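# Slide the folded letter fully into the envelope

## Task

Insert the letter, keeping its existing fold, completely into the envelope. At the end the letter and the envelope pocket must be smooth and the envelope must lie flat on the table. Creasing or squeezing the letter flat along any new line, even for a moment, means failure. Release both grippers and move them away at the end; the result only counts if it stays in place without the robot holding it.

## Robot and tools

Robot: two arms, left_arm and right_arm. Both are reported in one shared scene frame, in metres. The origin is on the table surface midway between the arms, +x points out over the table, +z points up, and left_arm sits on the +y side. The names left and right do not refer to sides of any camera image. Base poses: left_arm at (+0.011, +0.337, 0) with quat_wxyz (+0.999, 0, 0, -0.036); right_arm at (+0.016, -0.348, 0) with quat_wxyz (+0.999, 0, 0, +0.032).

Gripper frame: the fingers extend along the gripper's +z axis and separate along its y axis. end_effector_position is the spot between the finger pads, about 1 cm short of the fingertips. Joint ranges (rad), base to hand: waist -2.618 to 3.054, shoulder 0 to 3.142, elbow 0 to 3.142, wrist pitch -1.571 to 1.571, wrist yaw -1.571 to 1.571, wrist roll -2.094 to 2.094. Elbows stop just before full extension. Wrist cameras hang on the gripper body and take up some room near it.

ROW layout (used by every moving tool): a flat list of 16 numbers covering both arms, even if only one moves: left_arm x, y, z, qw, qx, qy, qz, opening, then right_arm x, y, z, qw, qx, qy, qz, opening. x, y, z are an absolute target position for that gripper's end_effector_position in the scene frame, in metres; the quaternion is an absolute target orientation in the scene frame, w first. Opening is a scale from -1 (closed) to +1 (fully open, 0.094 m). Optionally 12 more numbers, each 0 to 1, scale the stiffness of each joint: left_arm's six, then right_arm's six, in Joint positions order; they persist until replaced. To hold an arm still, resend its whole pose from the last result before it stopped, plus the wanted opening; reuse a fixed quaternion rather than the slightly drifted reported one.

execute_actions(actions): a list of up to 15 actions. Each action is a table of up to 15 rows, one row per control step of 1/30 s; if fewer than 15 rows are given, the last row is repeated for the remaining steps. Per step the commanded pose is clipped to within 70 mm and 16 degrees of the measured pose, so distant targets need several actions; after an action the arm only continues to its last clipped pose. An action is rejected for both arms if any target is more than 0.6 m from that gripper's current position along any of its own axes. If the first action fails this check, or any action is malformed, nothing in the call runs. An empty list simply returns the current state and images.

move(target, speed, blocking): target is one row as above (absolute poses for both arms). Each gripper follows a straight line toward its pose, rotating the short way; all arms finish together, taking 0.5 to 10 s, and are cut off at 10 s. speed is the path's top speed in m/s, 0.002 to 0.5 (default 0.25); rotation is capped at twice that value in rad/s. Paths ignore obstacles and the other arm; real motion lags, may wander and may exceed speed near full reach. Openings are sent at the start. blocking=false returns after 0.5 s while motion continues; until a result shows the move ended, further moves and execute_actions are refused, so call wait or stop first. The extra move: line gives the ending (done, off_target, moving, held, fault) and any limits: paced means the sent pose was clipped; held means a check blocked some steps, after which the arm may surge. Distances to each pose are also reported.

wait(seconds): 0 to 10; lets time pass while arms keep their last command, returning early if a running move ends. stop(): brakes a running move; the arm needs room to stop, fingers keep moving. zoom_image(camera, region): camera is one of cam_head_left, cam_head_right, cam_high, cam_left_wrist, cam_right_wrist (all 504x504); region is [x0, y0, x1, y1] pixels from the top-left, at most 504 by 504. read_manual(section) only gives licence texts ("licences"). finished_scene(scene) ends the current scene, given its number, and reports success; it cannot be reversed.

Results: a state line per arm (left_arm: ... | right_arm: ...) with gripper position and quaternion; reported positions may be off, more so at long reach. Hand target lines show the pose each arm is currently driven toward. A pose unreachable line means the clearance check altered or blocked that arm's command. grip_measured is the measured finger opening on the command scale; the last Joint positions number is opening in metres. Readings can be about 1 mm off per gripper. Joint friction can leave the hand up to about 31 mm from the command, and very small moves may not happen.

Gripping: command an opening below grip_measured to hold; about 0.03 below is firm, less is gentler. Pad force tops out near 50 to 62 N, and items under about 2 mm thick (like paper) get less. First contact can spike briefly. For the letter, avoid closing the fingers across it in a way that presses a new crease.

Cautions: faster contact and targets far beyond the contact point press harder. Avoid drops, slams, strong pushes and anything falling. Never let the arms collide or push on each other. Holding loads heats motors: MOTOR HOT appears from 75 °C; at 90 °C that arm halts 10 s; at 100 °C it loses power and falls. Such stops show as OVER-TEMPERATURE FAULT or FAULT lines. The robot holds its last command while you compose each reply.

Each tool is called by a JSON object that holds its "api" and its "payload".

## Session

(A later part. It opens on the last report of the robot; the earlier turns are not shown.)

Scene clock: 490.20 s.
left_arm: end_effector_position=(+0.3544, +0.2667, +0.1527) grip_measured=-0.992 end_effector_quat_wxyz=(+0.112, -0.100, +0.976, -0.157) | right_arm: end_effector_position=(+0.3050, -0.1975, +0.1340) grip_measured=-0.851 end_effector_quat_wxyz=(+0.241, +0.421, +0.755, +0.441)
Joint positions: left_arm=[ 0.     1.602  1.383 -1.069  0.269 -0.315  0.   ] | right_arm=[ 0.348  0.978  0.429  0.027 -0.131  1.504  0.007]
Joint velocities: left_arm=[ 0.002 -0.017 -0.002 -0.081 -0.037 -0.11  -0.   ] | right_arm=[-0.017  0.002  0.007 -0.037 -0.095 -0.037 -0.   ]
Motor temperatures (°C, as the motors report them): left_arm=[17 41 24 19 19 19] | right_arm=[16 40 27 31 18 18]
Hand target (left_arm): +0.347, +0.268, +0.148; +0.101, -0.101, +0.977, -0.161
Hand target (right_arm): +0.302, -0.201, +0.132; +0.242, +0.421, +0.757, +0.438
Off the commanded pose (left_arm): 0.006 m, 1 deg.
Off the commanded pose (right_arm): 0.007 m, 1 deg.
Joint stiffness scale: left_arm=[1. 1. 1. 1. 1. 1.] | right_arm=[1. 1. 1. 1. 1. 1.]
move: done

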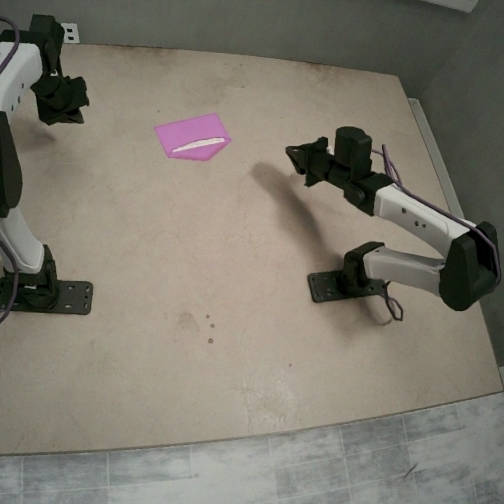

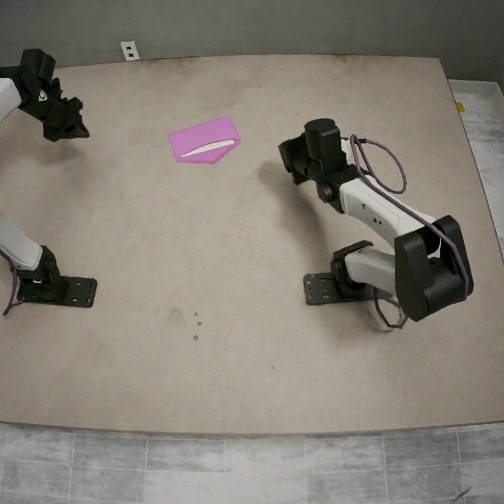

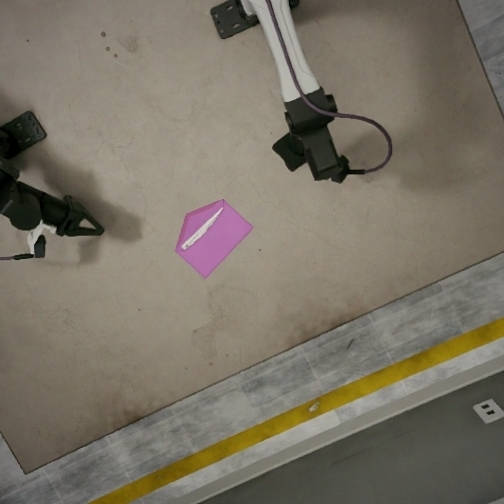

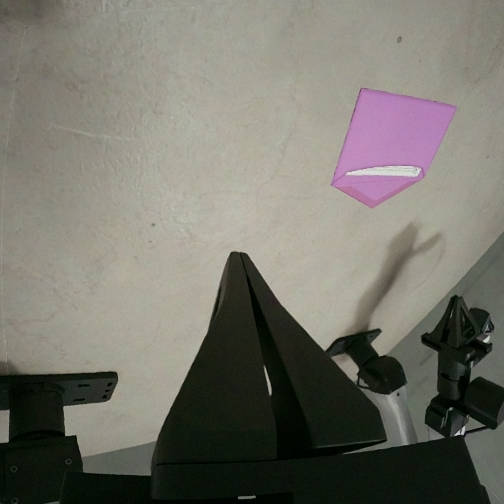

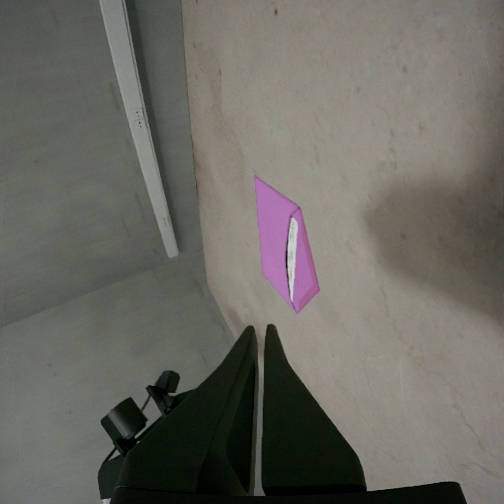

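{"api": "move", "payload": {"target": [0.35,0.27,0.15,0.1,-0.1,0.975,-0.16,-1,0.42,-0.057,0.05,0.053,0.607,0.79,0.069,0]}}

{"api": "execute_actions", "payload": {"actions": [[[0.35,0.27,0.15,0.1,-0.1,0.975,-0.16,-1,0.42,-0.057,0.02,0.053,0.607,0.79,0.069,0]],[[0.35,0.27,0.15,0.1,-0.1,0.975,-0.16,-1,0.42,-0.057,0.0,0.05,0.607,0.79,0.06,0]],[[0.35,0.27,0.15,0.1,-0.1,0.975,-0.16,-1,0.418,-0.058,-0.012,0.048,0.607,0.79,0.05,0]]]}}

Scene clock: 505.17 s.
left_arm: end_effector_position=(+0.3515, +0.2666, +0.1520) grip_measured=-0.992 end_effector_quat_wxyz=(+0.106, -0.096, +0.977, -0.157) | right_arm: end_effector_position=(+0.4186, -0.0613, +0.0494) grip_measured=-0.001 end_effector_quat_wxyz=(+0.053, +0.608, +0.789, +0.071)
Joint positions: left_arm=[ 0.     1.602  1.383 -1.082  0.271 -0.305  0.   ] | right_arm=[ 0.577  2.328  2.034 -1.11   0.063  1.95   0.047]
Joint velocities: left_arm=[-0.002  0.002 -0.007 -0.007 -0.066 -0.051 -0.   ] | right_arm=[-0.027  0.002  0.022 -0.095 -0.022 -0.037  0.001]
Motor temperatures (°C, as the motors report them): left_arm=[17 38 24 19 19 19] | right_arm=[16 37 28 31 18 18]
Hand target (left_arm): +0.350, +0.270, +0.150; +0.101, -0.100, +0.977, -0.161
Hand target (right_arm): +0.417, -0.056, +0.048; +0.049, +0.608, +0.790, +0.070
Off the commanded pose (left_arm): 0.004 m, 1 deg.
Off the commanded pose (right_arm): 0.005 m, 0 deg.
Joint stiffness scale: left_arm=[1. 1. 1. 1. 1. 1.] | right_arm=[1. 1. 1. 1. 1. 1.]
move: done

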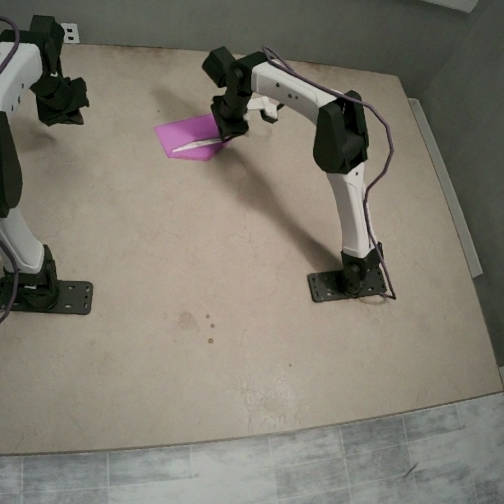

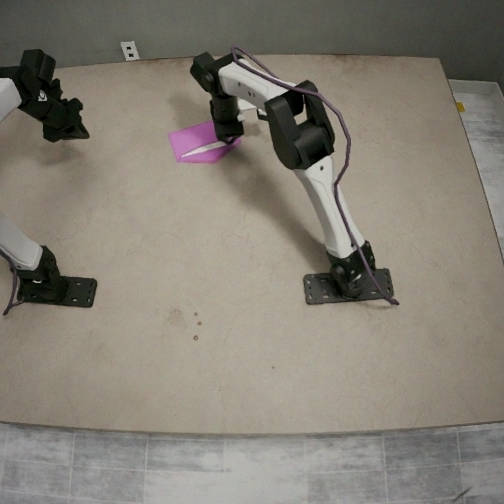

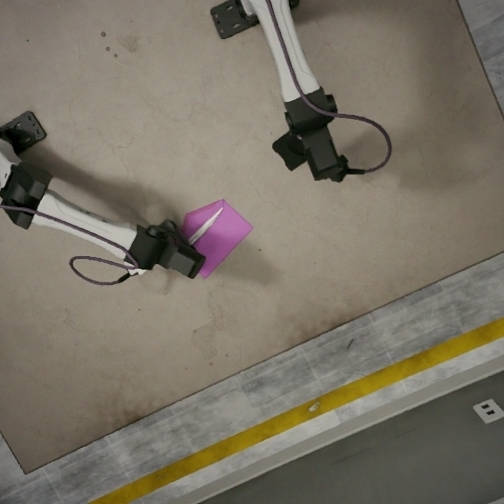

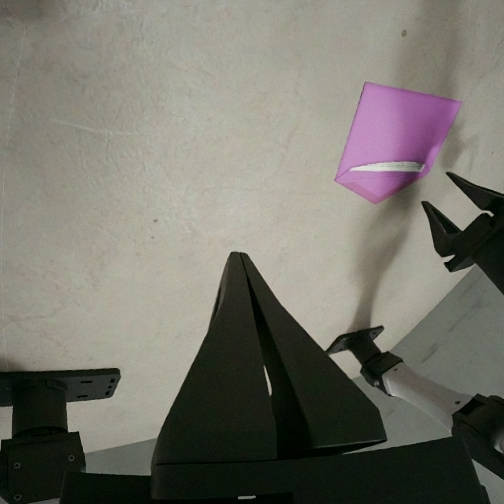

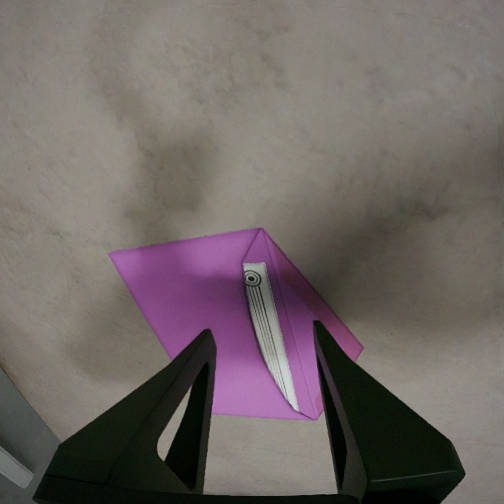

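Scene clock: 506.67 s.
left_arm: end_effector_position=(+0.3514, +0.2666, +0.1520) grip_measured=-0.992 end_effector_quat_wxyz=(+0.106, -0.096, +0.977, -0.157) | right_arm: end_effector_position=(+0.4261, -0.0557, +0.0147) grip_measured=-0.001 end_effector_quat_wxyz=(+0.054, +0.608, +0.788, +0.075)
Joint positions: left_arm=[ 0.     1.602  1.383 -1.082  0.271 -0.305  0.   ] | right_arm=[ 0.577  2.383  1.989 -1.004  0.063  1.95   0.047]
Joint velocities: left_arm=[ 0.002 -0.012  0.002 -0.007 -0.007  0.037  0.001] | right_arm=[ 0.002 -0.007  0.002 -0.037 -0.022 -0.007 -0.   ]
Motor temperatures (°C, as the motors report them): left_arm=[17 38 24 19 19 19] | right_arm=[16 38 28 30 18 18]
Hand target (left_arm): +0.350, +0.270, +0.150; +0.100, -0.100, +0.977, -0.160
Hand target (right_arm): +0.417, -0.059, -0.011; +0.048, +0.608, +0.791, +0.050
Off the commanded pose (left_arm): 0.004 m, 1 deg.
Off the commanded pose (right_arm): 0.028 m, 3 deg.
Joint stiffness scale: left_arm=[1. 1. 1. 1. 1. 1.] | right_arm=[1. 1. 1. 1. 1. 1.]

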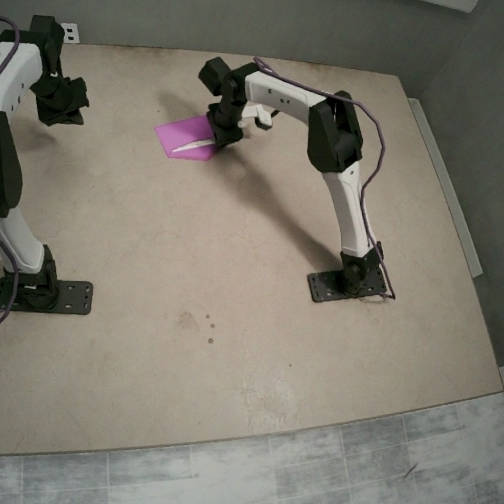

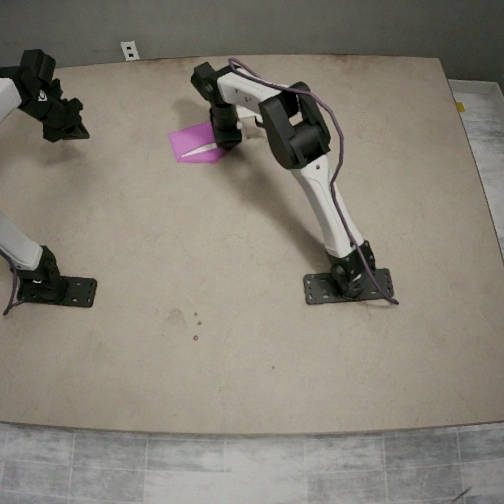

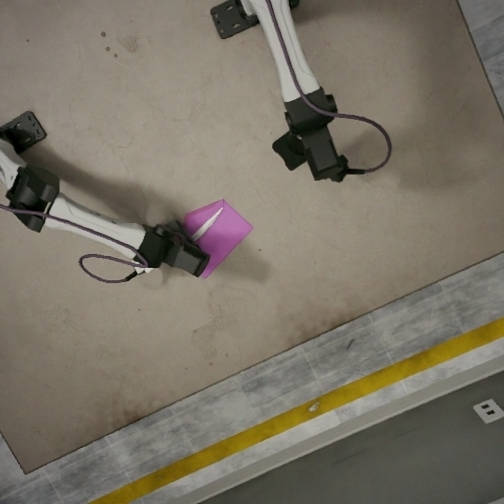

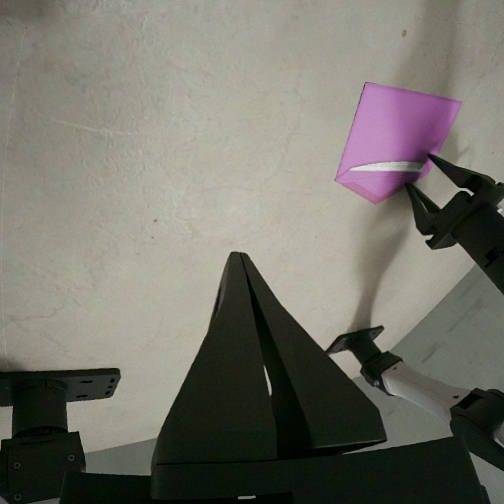

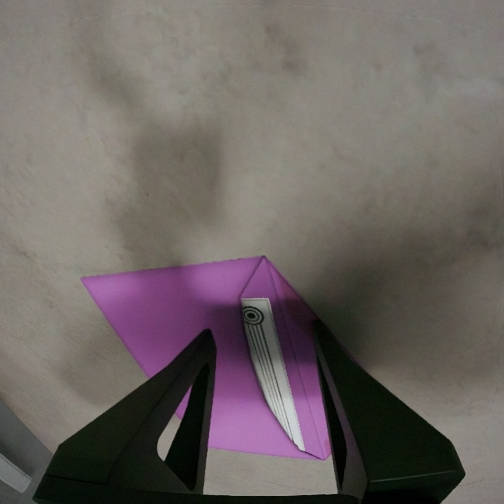

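{"api": "execute_actions", "payload": {"actions": [[[0.35,0.27,0.15,0.1,-0.1,0.975,-0.16,-1,0.432,-0.053,0.045,0.053,0.607,0.79,0.069,0]],[[0.35,0.27,0.15,0.1,-0.1,0.975,-0.16,-1,0.432,-0.053,0.02,0.053,0.607,0.79,0.069,0]],[[0.35,0.27,0.15,0.1,-0.1,0.975,-0.16,-1,0.432,-0.053,0.0,0.05,0.607,0.79,0.06,0]],[[0.35,0.27,0.15,0.1,-0.1,0.975,-0.16,-1,0.43,-0.054,-0.015,0.048,0.607,0.79,0.05,-0.1]],[[0.35,0.27,0.15,0.1,-0.1,0.975,-0.16,-1,0.43,-0.054,-0.015,0.048,0.607,0.79,0.05,-0.22]],[[0.35,0.27,0.15,0.1,-0.1,0.975,-0.16,-1,0.43,-0.054,-0.015,0.048,0.607,0.79,0.05,-0.34]],[[0.35,0.27,0.15,0.1,-0.1,0.975,-0.16,-1,0.43,-0.054,-0.015,0.048,0.607,0.79,0.05,-0.45]]]}}

Scene clock: 522.73 s.
left_arm: end_effector_position=(+0.3513, +0.2666, +0.1519) grip_measured=-0.992 end_effector_quat_wxyz=(+0.106, -0.096, +0.977, -0.157) | right_arm: end_effector_position=(+0.4367, -0.0474, +0.0133) grip_measured=-0.448 end_effector_quat_wxyz=(+0.054, +0.608, +0.788, +0.077)
Joint positions: left_arm=[ 0.     1.602  1.383 -1.082  0.271 -0.305  0.   ] | right_arm=[ 0.577  2.445  2.094 -1.042  0.061  1.949  0.026]
Joint velocities: left_arm=[ 0.017 -0.012 -0.002  0.007  0.022 -0.022  0.   ] | right_arm=[-0.002  0.002 -0.007  0.022 -0.051 -0.007  0.001]
Motor temperatures (°C, as the motors report them): left_arm=[17 35 25 19 19 19] | right_arm=[16 44 27 27 18 18]
Hand target (left_arm): +0.350, +0.270, +0.150; +0.100, -0.100, +0.977, -0.160
Hand target (right_arm): +0.429, -0.055, -0.014; +0.048, +0.608, +0.791, +0.050
Off the commanded pose (left_arm): 0.004 m, 1 deg.
Off the commanded pose (right_arm): 0.030 m, 3 deg.
Joint stiffness scale: left_arm=[1. 1. 1. 1. 1. 1.] | right_arm=[1. 1. 1. 1. 1. 1.]

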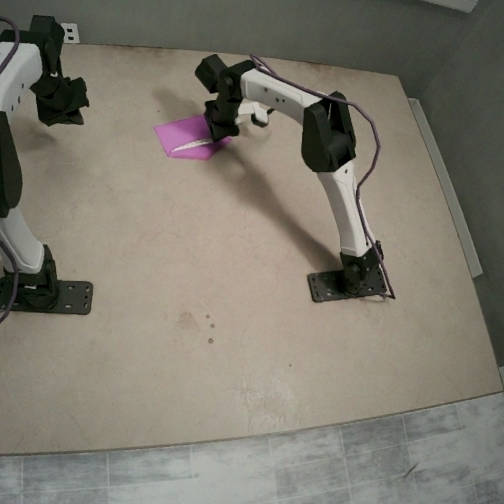

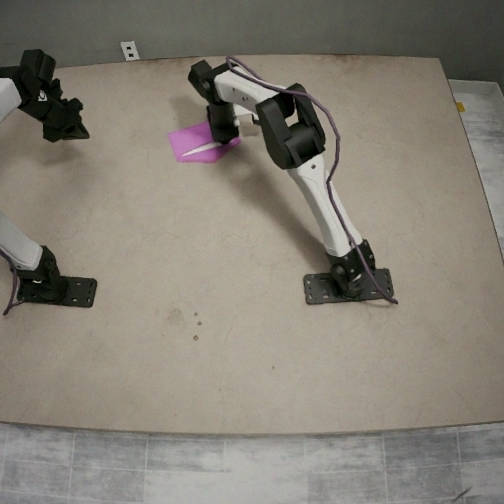

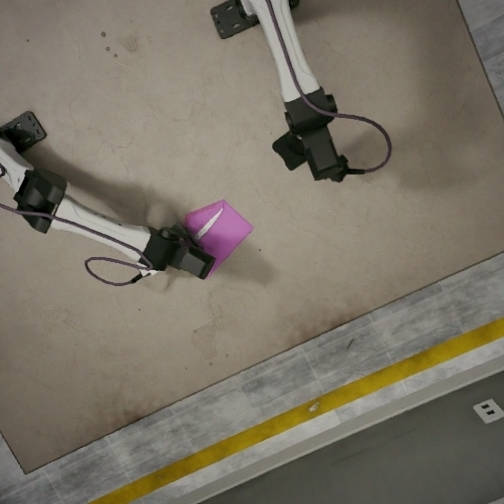

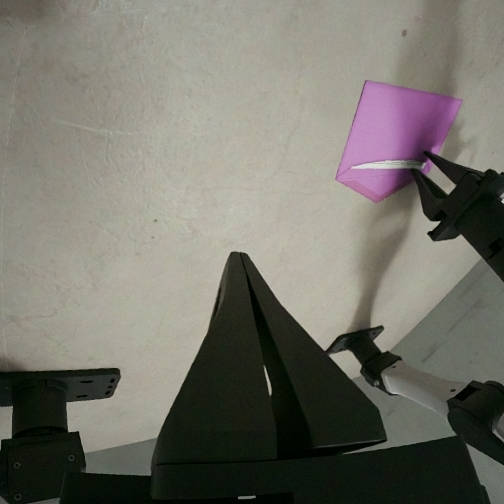

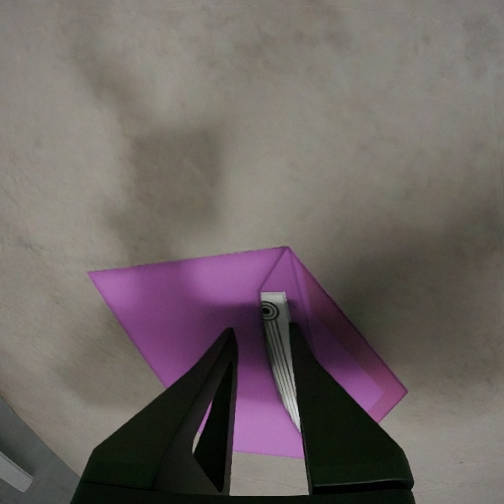

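Moved in to about 6 mm past the crease. A touch more, then clear.

{"api": "execute_actions", "payload": {"actions": [[[0.35,0.27,0.15,0.1,-0.1,0.975,-0.16,-1,0.43,-0.054,-0.015,0.048,0.607,0.79,0.05,-0.53]],[[0.35,0.27,0.15,0.1,-0.1,0.975,-0.16,-1,0.43,-0.054,0.005,0.05,0.607,0.79,0.065,-0.3]],[[0.35,0.27,0.15,0.1,-0.1,0.975,-0.16,-1,0.425,-0.056,0.05,0.053,0.607,0.79,0.069,-0.3]],[[0.35,0.27,0.15,0.1,-0.1,0.975,-0.16,-1,0.39,-0.11,0.09,0.053,0.607,0.79,0.069,-0.3]],[[0.35,0.27,0.15,0.1,-0.1,0.975,-0.16,-1,0.35,-0.18,0.12,0.053,0.607,0.79,0.069,-0.3]],[[0.35,0.27,0.15,0.1,-0.1,0.975,-0.16,-1,0.32,-0.25,0.13,0.053,0.607,0.79,0.069,-0.3]]]}}

{"api": "zoom_image", "payload": {"camera": "cam_high", "region": [165,190,260,285]}}

Scene clock: 536.70 s.
left_arm: end_effector_position=(+0.3513, +0.2666, +0.1519) grip_measured=-0.992 end_effector_quat_wxyz=(+0.106, -0.096, +0.977, -0.157) | right_arm: end_effector_position=(+0.3255, -0.2508, +0.1365) grip_measured=-0.302 end_effector_quat_wxyz=(+0.059, +0.614, +0.784, +0.073)
Joint positions: left_arm=[ 0.     1.602  1.383 -1.082  0.271 -0.305  0.   ] | right_arm=[ 0.249  1.594  1.356 -1.145  0.015  1.64   0.033]
Joint velocities: left_arm=[0.012 0.007 0.002 0.022 0.022 0.007 0.001] | right_arm=[-0.007 -0.007  0.012  0.007 -0.095 -0.081 -0.001]
Motor temperatures (°C, as the motors report them): left_arm=[17 34 25 19 19 19] | right_arm=[16 48 26 26 18 18]
Hand target (left_arm): +0.350, +0.270, +0.150; +0.100, -0.100, +0.977, -0.160
Hand target (right_arm): +0.321, -0.250, +0.131; +0.053, +0.607, +0.790, +0.070
Off the commanded pose (left_arm): 0.004 m, 1 deg.
Off the commanded pose (right_arm): 0.009 m, 1 deg.
Joint stiffness scale: left_arm=[1. 1. 1. 1. 1. 1.] | right_arm=[1. 1. 1. 1. 1. 1.]

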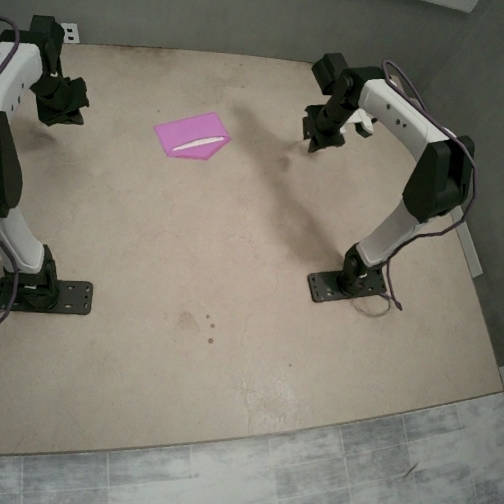

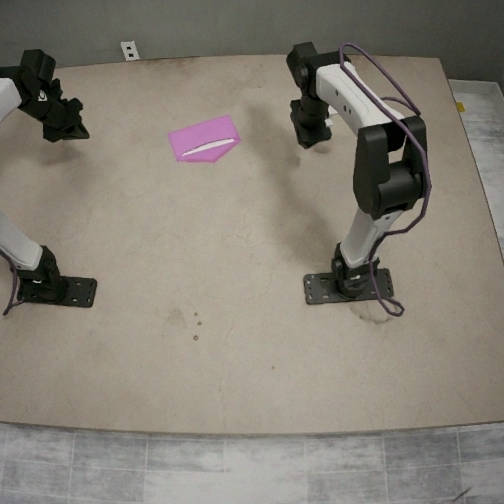

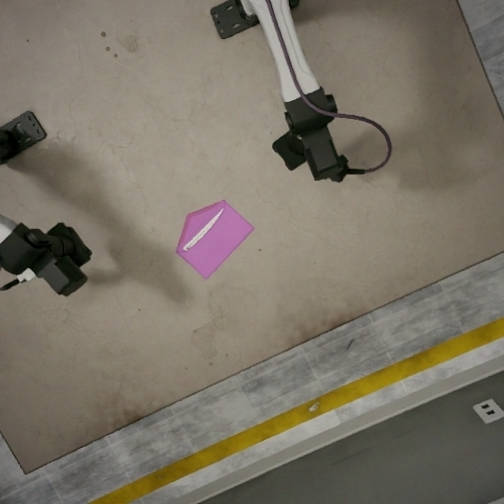

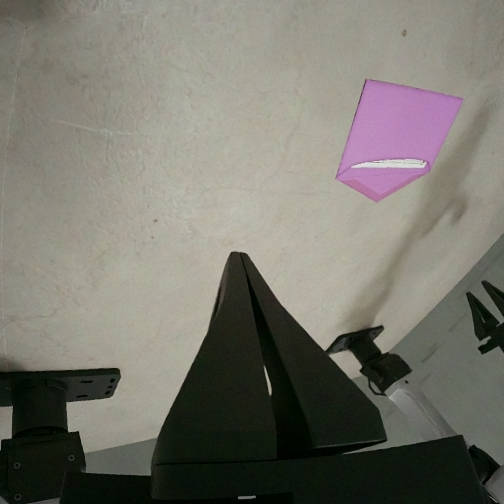

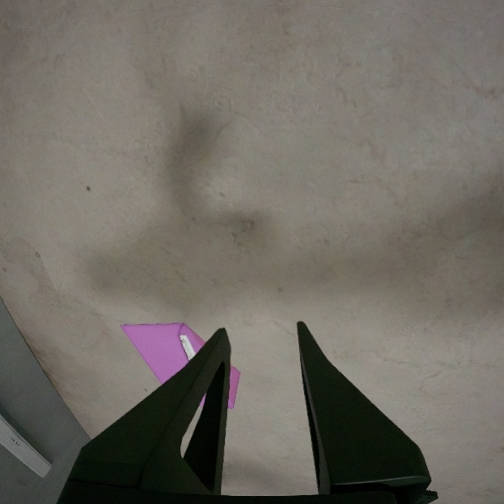

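Region (165, 190, 260, 285) of cam_high's 504x504 image, scaled by 5.305, with more detail than that image has.

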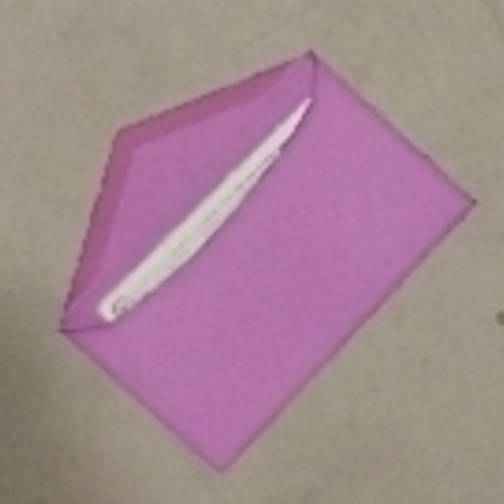

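{"api": "finished_scene", "payload": {"scene": 2}}

The scene is finished: the task was done.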